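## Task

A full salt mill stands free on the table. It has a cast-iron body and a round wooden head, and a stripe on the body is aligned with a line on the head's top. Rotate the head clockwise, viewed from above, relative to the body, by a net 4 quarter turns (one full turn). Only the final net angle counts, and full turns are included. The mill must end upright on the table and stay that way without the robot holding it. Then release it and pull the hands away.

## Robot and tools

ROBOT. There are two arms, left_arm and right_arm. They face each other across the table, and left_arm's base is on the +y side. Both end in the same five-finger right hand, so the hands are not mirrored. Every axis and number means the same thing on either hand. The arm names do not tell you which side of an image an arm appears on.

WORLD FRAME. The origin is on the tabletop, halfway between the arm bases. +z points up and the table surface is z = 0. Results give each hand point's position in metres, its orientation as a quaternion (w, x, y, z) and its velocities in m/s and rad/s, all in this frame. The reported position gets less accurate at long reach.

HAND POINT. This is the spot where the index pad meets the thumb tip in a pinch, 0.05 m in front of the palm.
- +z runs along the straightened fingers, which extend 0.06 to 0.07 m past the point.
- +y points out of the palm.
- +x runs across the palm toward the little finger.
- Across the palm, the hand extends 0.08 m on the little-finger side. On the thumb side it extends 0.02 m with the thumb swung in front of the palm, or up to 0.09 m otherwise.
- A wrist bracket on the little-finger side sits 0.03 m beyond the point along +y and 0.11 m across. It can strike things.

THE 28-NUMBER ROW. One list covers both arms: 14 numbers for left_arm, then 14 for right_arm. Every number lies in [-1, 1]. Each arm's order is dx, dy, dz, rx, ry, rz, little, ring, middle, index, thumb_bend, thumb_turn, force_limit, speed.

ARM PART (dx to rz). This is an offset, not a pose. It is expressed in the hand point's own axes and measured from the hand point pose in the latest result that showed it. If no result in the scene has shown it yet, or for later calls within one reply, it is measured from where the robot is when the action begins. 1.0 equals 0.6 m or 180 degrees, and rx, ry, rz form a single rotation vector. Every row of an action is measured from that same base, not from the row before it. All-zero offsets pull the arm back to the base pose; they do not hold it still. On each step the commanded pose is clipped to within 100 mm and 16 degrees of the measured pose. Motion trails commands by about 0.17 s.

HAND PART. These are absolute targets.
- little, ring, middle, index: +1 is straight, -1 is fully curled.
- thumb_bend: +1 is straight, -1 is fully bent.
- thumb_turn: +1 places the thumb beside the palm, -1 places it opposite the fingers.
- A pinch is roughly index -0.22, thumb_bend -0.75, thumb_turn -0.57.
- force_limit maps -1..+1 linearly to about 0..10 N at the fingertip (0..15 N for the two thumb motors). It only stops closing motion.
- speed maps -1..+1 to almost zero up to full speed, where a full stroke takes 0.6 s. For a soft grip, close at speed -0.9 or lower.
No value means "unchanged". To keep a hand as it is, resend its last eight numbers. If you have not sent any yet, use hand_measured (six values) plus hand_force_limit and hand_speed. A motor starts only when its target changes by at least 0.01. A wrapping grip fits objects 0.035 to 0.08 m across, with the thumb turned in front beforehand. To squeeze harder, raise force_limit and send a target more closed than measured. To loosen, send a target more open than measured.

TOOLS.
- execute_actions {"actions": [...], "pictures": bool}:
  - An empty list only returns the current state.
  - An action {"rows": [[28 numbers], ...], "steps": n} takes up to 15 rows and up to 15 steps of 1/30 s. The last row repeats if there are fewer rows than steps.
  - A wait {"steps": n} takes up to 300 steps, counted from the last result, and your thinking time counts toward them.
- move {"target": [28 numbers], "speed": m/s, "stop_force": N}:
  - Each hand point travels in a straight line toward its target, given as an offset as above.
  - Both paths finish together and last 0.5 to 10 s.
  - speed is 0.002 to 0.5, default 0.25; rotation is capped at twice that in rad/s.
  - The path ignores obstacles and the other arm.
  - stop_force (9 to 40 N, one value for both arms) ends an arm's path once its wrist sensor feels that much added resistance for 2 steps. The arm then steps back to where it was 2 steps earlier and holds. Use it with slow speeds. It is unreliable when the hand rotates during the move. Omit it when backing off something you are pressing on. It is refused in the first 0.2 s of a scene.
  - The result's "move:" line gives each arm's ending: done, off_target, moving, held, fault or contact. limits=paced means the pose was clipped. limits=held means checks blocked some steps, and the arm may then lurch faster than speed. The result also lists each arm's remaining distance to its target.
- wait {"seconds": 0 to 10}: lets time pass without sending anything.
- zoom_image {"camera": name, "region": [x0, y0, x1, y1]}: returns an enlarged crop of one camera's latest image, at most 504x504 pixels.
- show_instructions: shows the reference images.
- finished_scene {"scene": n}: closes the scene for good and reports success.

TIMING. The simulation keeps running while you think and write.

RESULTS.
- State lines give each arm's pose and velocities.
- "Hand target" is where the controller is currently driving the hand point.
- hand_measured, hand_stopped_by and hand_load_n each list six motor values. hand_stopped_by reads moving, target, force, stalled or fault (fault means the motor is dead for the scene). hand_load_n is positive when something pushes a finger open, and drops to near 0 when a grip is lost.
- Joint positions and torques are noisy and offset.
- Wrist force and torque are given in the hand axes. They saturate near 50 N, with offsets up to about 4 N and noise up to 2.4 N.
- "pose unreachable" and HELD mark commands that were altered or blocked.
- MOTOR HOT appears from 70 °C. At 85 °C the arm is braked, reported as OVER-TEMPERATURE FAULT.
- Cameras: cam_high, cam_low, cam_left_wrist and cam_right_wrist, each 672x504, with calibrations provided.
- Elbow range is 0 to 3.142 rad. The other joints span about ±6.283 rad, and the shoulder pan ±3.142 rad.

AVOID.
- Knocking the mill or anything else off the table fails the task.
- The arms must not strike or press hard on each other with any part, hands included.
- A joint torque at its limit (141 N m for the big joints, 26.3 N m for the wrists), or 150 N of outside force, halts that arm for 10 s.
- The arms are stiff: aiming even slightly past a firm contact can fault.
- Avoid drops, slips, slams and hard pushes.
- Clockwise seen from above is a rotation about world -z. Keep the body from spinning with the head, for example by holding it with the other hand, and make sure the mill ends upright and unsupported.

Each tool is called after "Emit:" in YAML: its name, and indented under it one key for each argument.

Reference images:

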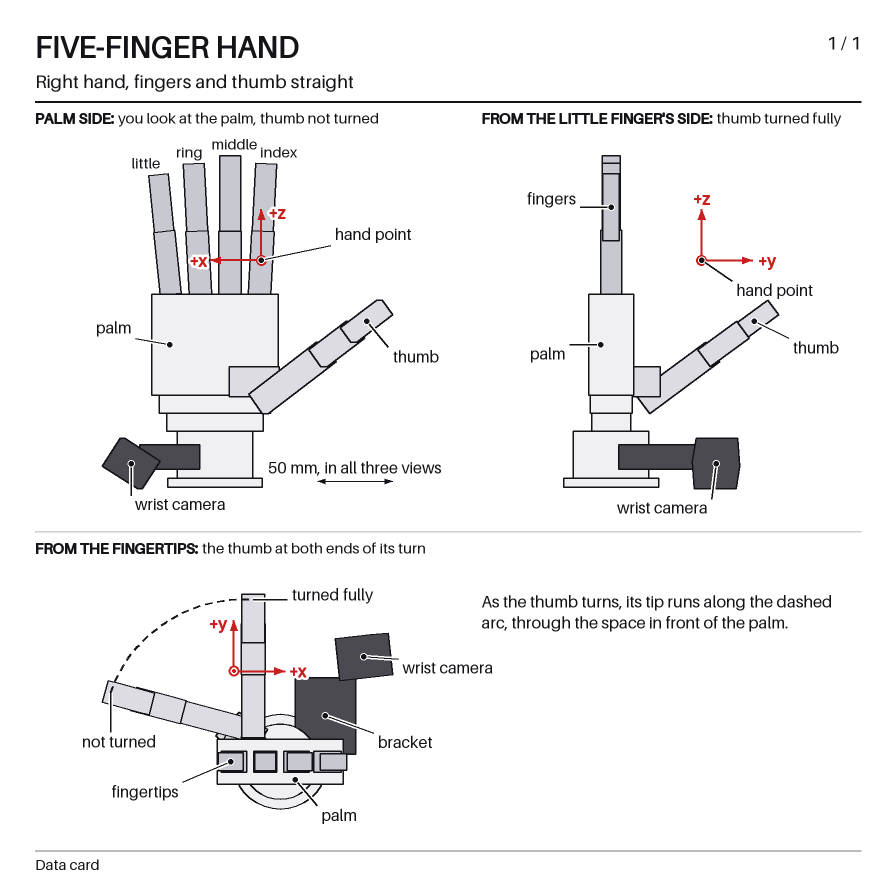

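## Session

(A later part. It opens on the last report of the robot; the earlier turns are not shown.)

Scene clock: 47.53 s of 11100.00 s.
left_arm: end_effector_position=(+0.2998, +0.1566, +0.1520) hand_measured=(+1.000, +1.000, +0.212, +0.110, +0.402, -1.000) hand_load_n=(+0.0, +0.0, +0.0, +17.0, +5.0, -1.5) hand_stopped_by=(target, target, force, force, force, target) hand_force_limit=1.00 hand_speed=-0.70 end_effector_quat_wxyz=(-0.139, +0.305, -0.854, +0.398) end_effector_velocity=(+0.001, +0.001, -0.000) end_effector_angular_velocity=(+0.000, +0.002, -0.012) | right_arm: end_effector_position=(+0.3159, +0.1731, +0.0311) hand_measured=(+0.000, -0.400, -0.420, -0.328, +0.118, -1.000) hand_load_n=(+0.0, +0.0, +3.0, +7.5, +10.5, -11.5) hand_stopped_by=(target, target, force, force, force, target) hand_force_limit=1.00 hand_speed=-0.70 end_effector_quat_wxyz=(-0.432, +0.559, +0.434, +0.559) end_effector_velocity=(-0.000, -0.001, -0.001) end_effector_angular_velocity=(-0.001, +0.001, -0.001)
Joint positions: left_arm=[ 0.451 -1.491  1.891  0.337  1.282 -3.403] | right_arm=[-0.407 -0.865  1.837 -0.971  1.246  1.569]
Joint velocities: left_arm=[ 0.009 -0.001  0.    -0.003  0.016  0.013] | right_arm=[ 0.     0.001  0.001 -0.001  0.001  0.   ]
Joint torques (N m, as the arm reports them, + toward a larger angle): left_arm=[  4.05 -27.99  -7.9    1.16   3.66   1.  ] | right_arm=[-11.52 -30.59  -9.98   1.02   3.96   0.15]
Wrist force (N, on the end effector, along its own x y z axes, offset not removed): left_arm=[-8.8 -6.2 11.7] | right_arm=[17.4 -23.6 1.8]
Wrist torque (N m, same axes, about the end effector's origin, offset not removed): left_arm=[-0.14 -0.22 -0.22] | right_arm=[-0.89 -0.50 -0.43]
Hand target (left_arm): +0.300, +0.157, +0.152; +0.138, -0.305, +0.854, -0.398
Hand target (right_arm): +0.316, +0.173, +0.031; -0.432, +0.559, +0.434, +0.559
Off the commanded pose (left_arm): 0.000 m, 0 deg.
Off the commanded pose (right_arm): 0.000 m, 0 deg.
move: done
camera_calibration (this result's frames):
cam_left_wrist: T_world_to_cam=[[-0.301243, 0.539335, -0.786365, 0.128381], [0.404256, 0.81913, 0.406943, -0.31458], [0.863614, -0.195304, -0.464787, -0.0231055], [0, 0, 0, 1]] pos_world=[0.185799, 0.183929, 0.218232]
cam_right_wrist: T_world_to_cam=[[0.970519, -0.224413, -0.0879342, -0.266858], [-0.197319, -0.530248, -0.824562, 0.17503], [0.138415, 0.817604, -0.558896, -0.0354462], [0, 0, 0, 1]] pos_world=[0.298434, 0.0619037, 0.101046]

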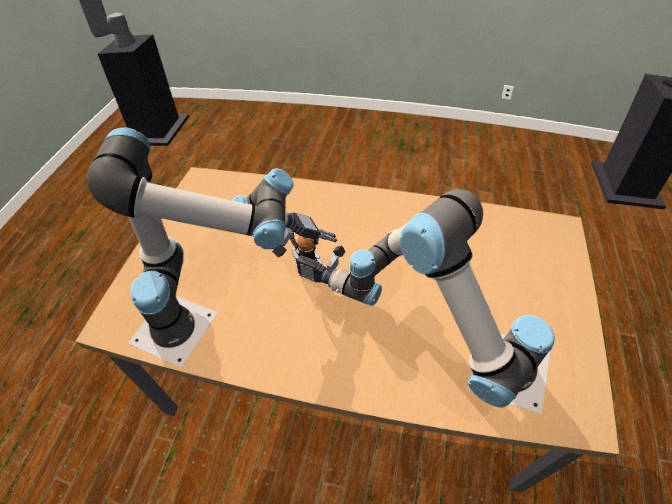

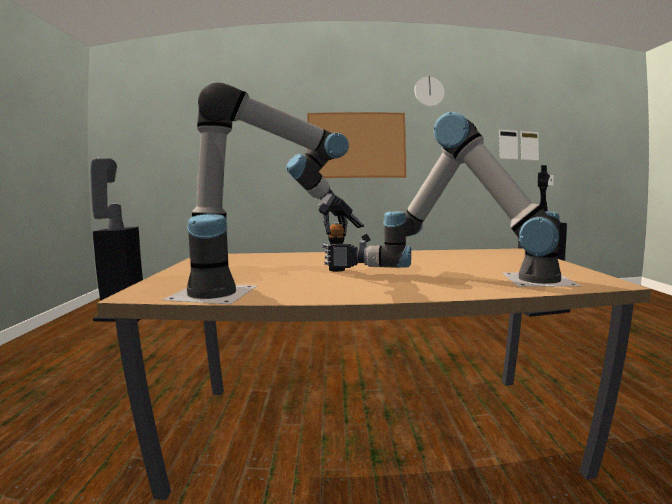

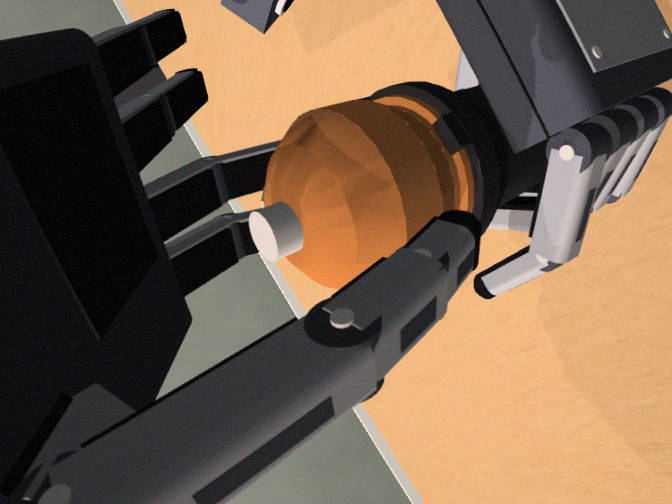

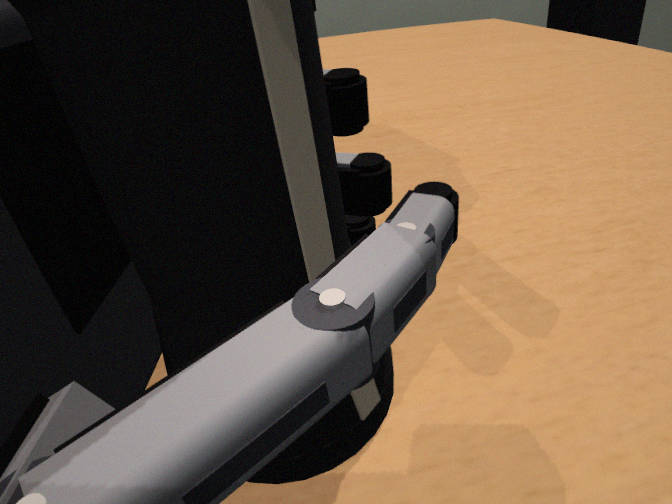

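Emit:
move:
  target: [0,0.004,0.004,0,0,0,0.5,-0.3,-0.6,-0.6,-0.6,-1,1,0.6,0,0,0,0,0,0,-0.4,-0.9,-0.9,-0.9,-0.9,-1,1,0]

Emit:
move:
  target: [0.002,-0.005,0.006,0,0.106,0.09,0.5,-0.4,-0.9,-0.9,-0.9,-1,1,1,0,0,0,0,0,0,-0.4,-0.9,-0.9,-0.9,-0.9,-1,1,0]

Emit:
move:
  target: [0.002,-0.005,0.006,0,0.106,0.09,0.5,-0.5,-0.8,-0.8,-0.8,-1,1,1,0,0,0,0,0,0,-0.4,-0.9,-0.9,-0.9,-0.9,-1,1,0]

Scene clock: 49.90 s of 11100.00 s.
left_arm: end_effector_position=(+0.3000, +0.1563, +0.1489) hand_measured=(+0.500, +0.038, +0.172, +0.110, +0.344, -1.000) hand_load_n=(+0.0, +7.5, +18.0, +12.0, +16.0, +2.5) hand_stopped_by=(target, force, force, force, force, target) hand_force_limit=1.00 hand_speed=0.60 end_effector_quat_wxyz=(-0.139, +0.305, -0.854, +0.398) end_effector_velocity=(+0.000, +0.001, -0.001) end_effector_angular_velocity=(+0.002, -0.000, +0.001) | right_arm: end_effector_position=(+0.3160, +0.1731, +0.0311) hand_measured=(-0.400, -0.462, -0.442, -0.342, +0.080, -1.000) hand_load_n=(+0.0, +12.5, +11.0, +12.0, +16.0, -9.5) hand_stopped_by=(target, force, force, force, force, target) hand_force_limit=1.00 hand_speed=0.00 end_effector_quat_wxyz=(-0.432, +0.559, +0.434, +0.559) end_effector_velocity=(+0.001, +0.000, +0.002) end_effector_angular_velocity=(+0.002, -0.001, -0.000)
Joint positions: left_arm=[ 0.452 -1.488  1.896  0.328  1.282 -3.403] | right_arm=[-0.407 -0.865  1.837 -0.971  1.246  1.569]
Joint velocities: left_arm=[ 0.     0.001  0.002 -0.002 -0.     0.   ] | right_arm=[-0.001 -0.002 -0.001  0.001 -0.     0.001]
Joint torques (N m, as the arm reports them, + toward a larger angle): left_arm=[-7.54 10.41 20.1   9.77  2.29 -3.41] | right_arm=[-13.9  -31.79  -9.55   2.79   5.33   0.52]
Wrist force (N, on the end effector, along its own x y z axes, offset not removed): left_arm=[0.1 -50.0 -9.8] | right_arm=[12.1 -18.8 20.6]
Wrist torque (N m, same axes, about the end effector's origin, offset not removed): left_arm=[1.59 -0.07 -0.73] | right_arm=[-1.70 -1.51 0.54]
Hand target (left_arm): +0.300, +0.156, +0.149; +0.139, -0.305, +0.854, -0.398
Hand target (right_arm): +0.316, +0.173, +0.031; -0.432, +0.559, +0.434, +0.559
Off the commanded pose (left_arm): 0.000 m, 0 deg.
Off the commanded pose (right_arm): 0.000 m, 0 deg.
move: done
camera_calibration (this result's frames):
cam_left_wrist: T_world_to_cam=[[-0.301113, 0.539002, -0.786644, 0.126203], [0.404244, 0.81929, 0.406634, -0.313122], [0.863666, -0.195553, -0.464587, -0.0247794], [0, 0, 0, 1]] pos_world=[0.18598, 0.183668, 0.215091]
cam_right_wrist: T_world_to_cam=[[0.9705, -0.22449, -0.0879399, -0.266877], [-0.197368, -0.530243, -0.824553, 0.175038], [0.138474, 0.817586, -0.558908, -0.0354543], [0, 0, 0, 1]] pos_world=[0.29846, 0.0618888, 0.101044]

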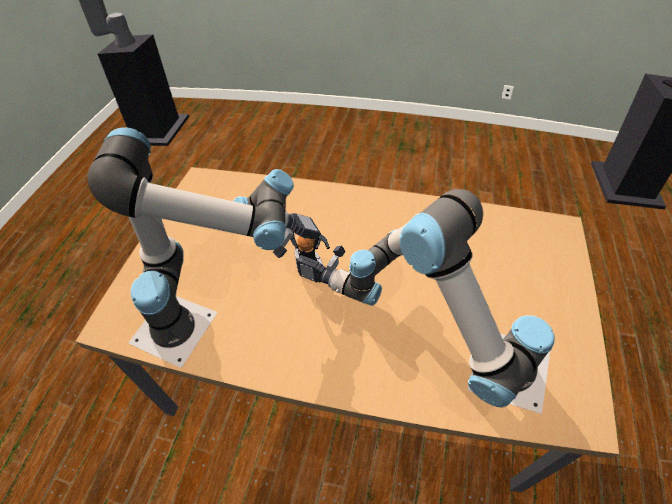

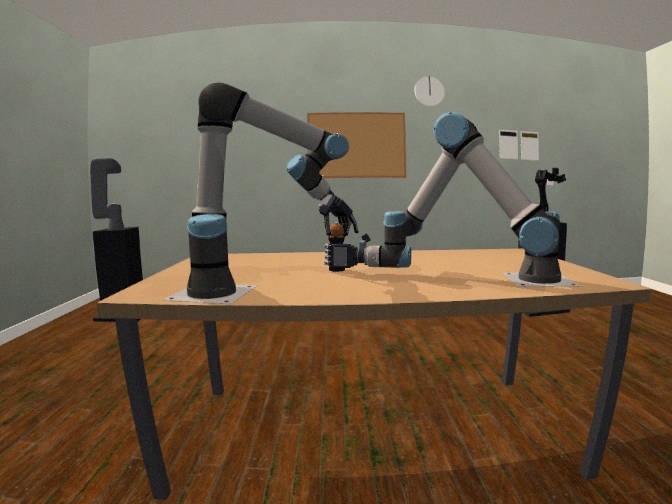

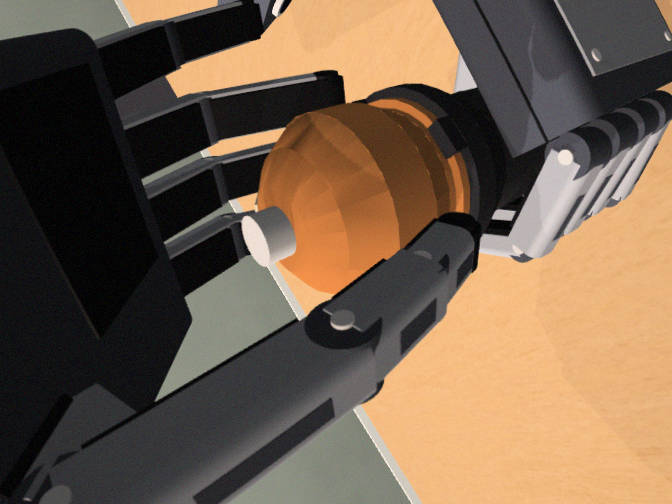

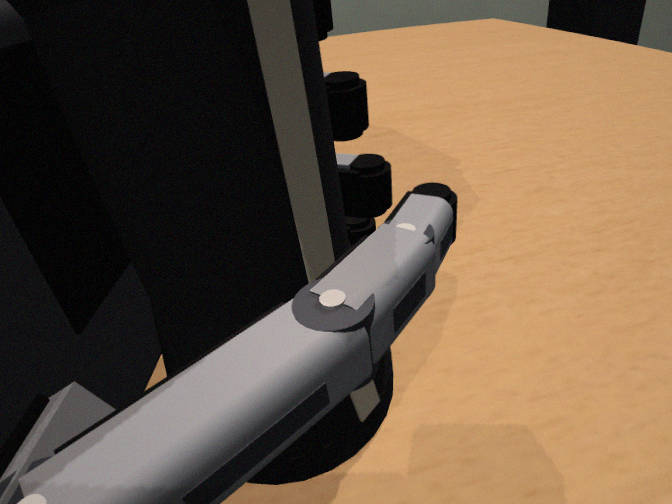

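Scene clock: 51.33 s of 11100.00 s.
left_arm: end_effector_position=(+0.3021, +0.1520, +0.1489) hand_measured=(+0.500, +0.020, +0.200, +0.108, +0.344, -1.000) hand_load_n=(+0.0, +15.0, +21.0, +11.0, +14.5, +0.0) hand_stopped_by=(target, force, force, force, force, target) hand_force_limit=1.00 hand_speed=1.00 end_effector_quat_wxyz=(-0.051, +0.113, -0.899, +0.419) end_effector_velocity=(+0.000, -0.001, +0.001) end_effector_angular_velocity=(-0.001, -0.000, -0.013) | right_arm: end_effector_position=(+0.3159, +0.1731, +0.0311) hand_measured=(-0.400, -0.460, -0.442, -0.342, +0.080, -1.000) hand_load_n=(+0.0, +17.0, +10.5, +8.5, +16.5, -12.5) hand_stopped_by=(target, force, force, force, force, target) hand_force_limit=1.00 hand_speed=0.00 end_effector_quat_wxyz=(-0.432, +0.559, +0.434, +0.559) end_effector_velocity=(-0.000, +0.000, +0.000) end_effector_angular_velocity=(+0.001, +0.001, -0.000)
Joint positions: left_arm=[ 0.645 -1.464  1.867  0.311  1.758 -2.987] | right_arm=[-0.407 -0.865  1.837 -0.971  1.246  1.569]
Joint velocities: left_arm=[ 0.006  0.003 -0.005  0.002  0.015  0.013] | right_arm=[ 0.001 -0.    -0.     0.     0.001  0.001]
Joint torques (N m, as the arm reports them, + toward a larger angle): left_arm=[ 12.02 -11.81  -5.59  12.18   1.91   2.1 ] | right_arm=[-18.56 -31.7   -0.42   2.7    5.13   0.16]
Wrist force (N, on the end effector, along its own x y z axes, offset not removed): left_arm=[-2.7 -28.8 18.4] | right_arm=[3.2 -22.5 34.6]
Wrist torque (N m, same axes, about the end effector's origin, offset not removed): left_arm=[0.78 -1.12 -0.61] | right_arm=[-2.02 -1.98 -1.17]
Hand target (left_arm): +0.302, +0.152, +0.149; +0.050, -0.113, +0.899, -0.420
Hand target (right_arm): +0.316, +0.173, +0.031; -0.432, +0.559, +0.434, +0.559
Off the commanded pose (left_arm): 0.000 m, 0 deg.
Off the commanded pose (right_arm): 0.000 m, 0 deg.
move: done
camera_calibration (this result's frames):
cam_left_wrist: T_world_to_cam=[[-0.0434021, 0.614835, -0.78746, 0.0398793], [0.710958, 0.572765, 0.408019, -0.365863], [0.701894, -0.542142, -0.461981, 0.0737863], [0, 0, 0, 1]] pos_world=[0.210054, 0.225037, 0.214771]
cam_right_wrist: T_world_to_cam=[[0.970507, -0.224463, -0.0879338, -0.266866], [-0.197346, -0.530237, -0.824563, 0.175042], [0.138458, 0.817597, -0.558895, -0.0354565], [0, 0, 0, 1]] pos_world=[0.298448, 0.0619013, 0.10105]

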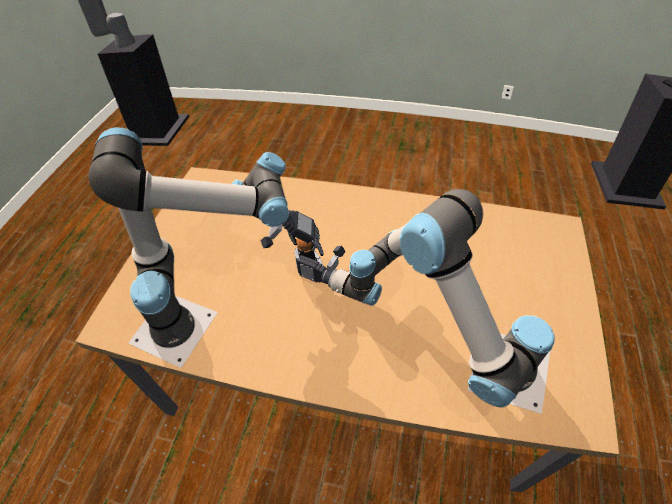

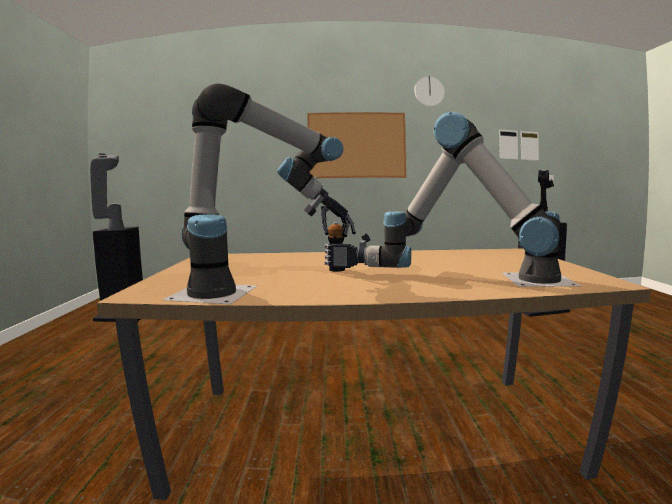

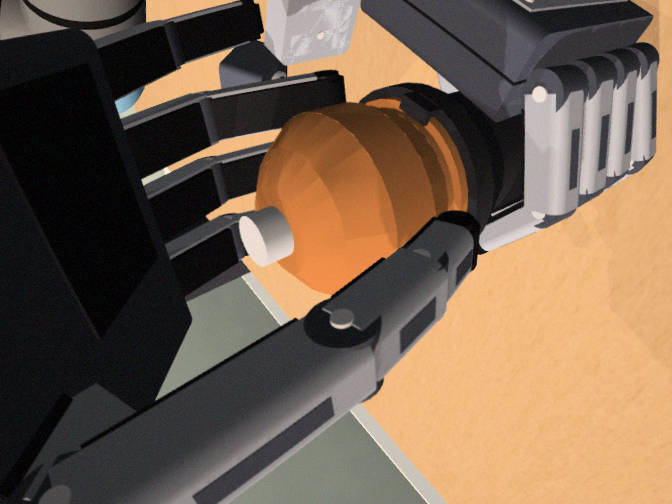

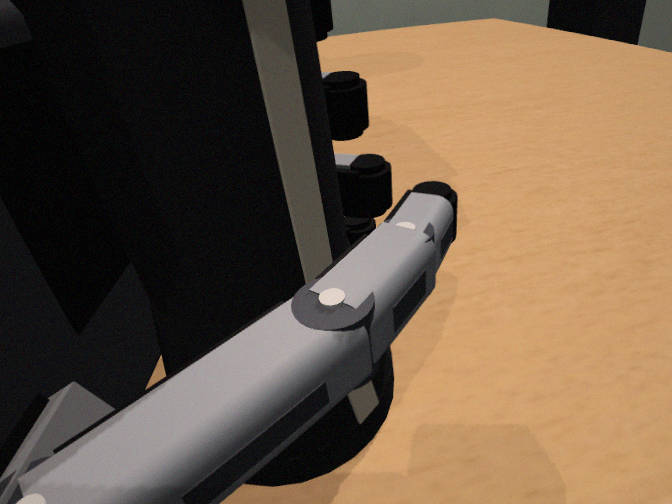

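Scene clock: 52.77 s of 11100.00 s.
left_arm: end_effector_position=(+0.3022, +0.1473, +0.1489) hand_measured=(+0.500, +0.020, +0.214, +0.108, +0.338, -1.000) hand_load_n=(+0.0, +16.0, +22.0, +12.5, +13.0, -2.5) hand_stopped_by=(target, force, force, force, force, target) hand_force_limit=1.00 hand_speed=1.00 end_effector_quat_wxyz=(+0.040, -0.084, -0.902, +0.421) end_effector_velocity=(-0.001, -0.000, -0.000) end_effector_angular_velocity=(+0.004, +0.003, -0.016) | right_arm: end_effector_position=(+0.3159, +0.1731, +0.0311) hand_measured=(-0.400, -0.454, -0.442, -0.342, +0.080, -1.000) hand_load_n=(+0.0, +22.0, +13.5, +6.0, +16.5, -13.5) hand_stopped_by=(target, force, force, force, force, target) hand_force_limit=1.00 hand_speed=0.00 end_effector_quat_wxyz=(-0.432, +0.559, +0.434, +0.559) end_effector_velocity=(+0.000, -0.000, -0.000) end_effector_angular_velocity=(+0.000, +0.001, -0.001)
Joint positions: left_arm=[ 0.811 -1.315  1.723  0.491  2.18  -2.517] | right_arm=[-0.407 -0.865  1.837 -0.971  1.246  1.569]
Joint velocities: left_arm=[ 0.003  0.008 -0.008  0.016  0.011  0.018] | right_arm=[-0.     0.    -0.     0.     0.     0.001]
Joint torques (N m, as the arm reports them, + toward a larger angle): left_arm=[ 22.   -23.79 -12.84  10.56  -1.08   1.54] | right_arm=[-13.96 -32.3    0.52   2.8    5.37   0.11]
Wrist force (N, on the end effector, along its own x y z axes, offset not removed): left_arm=[-8.3 -23.8 33.0] | right_arm=[8.3 -14.1 41.3]
Wrist torque (N m, same axes, about the end effector's origin, offset not removed): left_arm=[0.45 -1.13 -0.64] | right_arm=[-2.22 -3.90 -0.11]
Hand target (left_arm): +0.302, +0.147, +0.149; -0.040, +0.085, +0.902, -0.421
Hand target (right_arm): +0.316, +0.173, +0.031; -0.432, +0.559, +0.434, +0.559
Off the commanded pose (left_arm): 0.000 m, 0 deg.
Off the commanded pose (right_arm): 0.000 m, 0 deg.
move: done
camera_calibration (this result's frames):
cam_left_wrist: T_world_to_cam=[[0.222085, 0.574785, -0.787592, -0.0315534], [0.884973, 0.220231, 0.410269, -0.364187], [0.409268, -0.788112, -0.45976, 0.19549], [0, 0, 0, 1]] pos_world=[0.249296, 0.252409, 0.214442]
cam_right_wrist: T_world_to_cam=[[0.970503, -0.22448, -0.0879339, -0.266875], [-0.197355, -0.530233, -0.824563, 0.175044], [0.138473, 0.817595, -0.558895, -0.0354584], [0, 0, 0, 1]] pos_world=[0.298459, 0.0618967, 0.10105]

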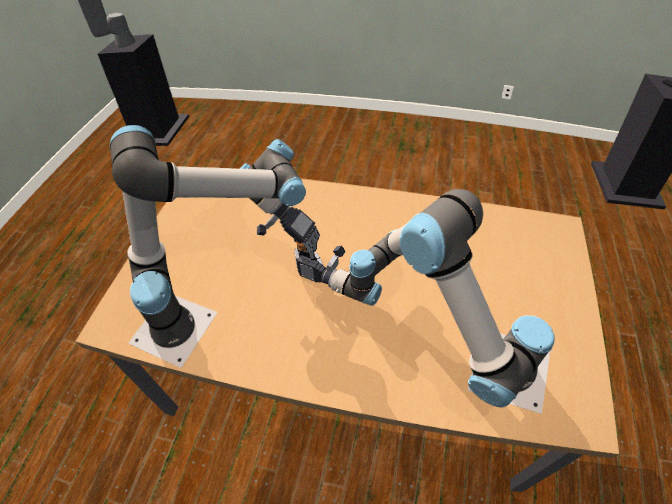

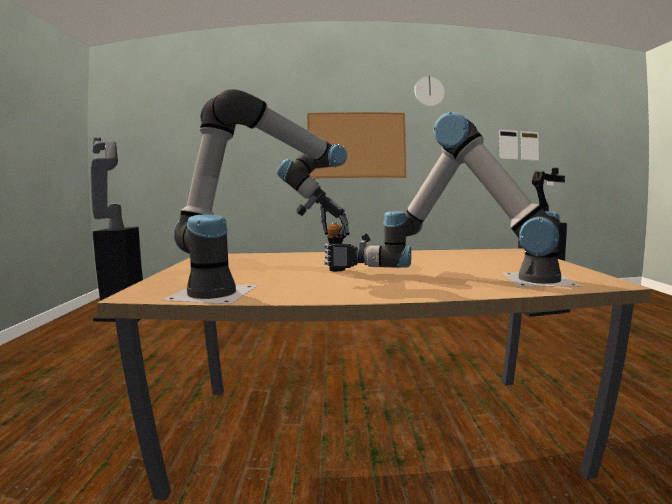

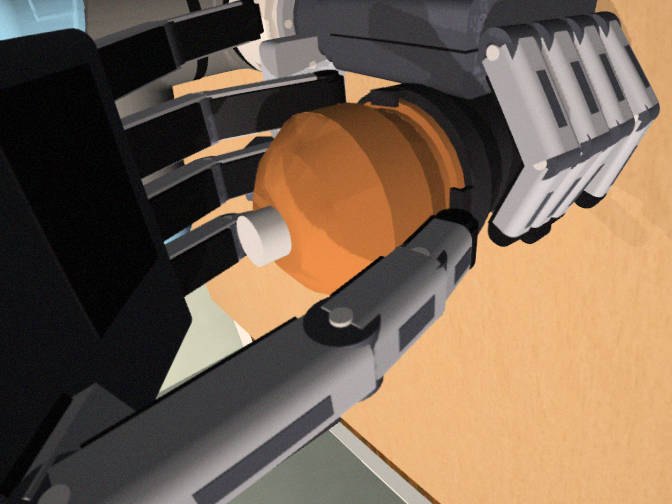

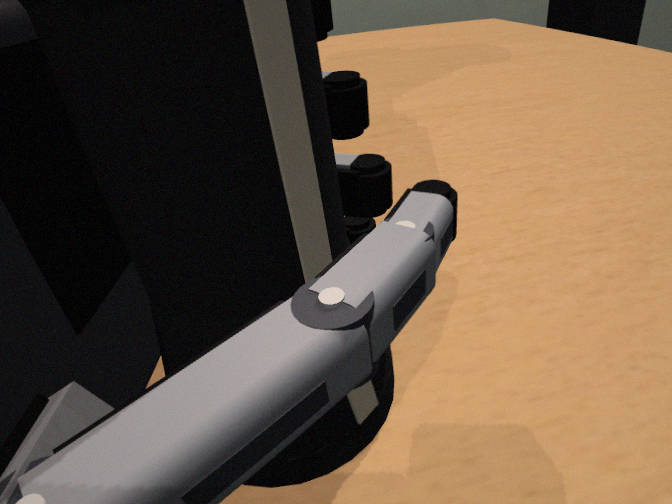

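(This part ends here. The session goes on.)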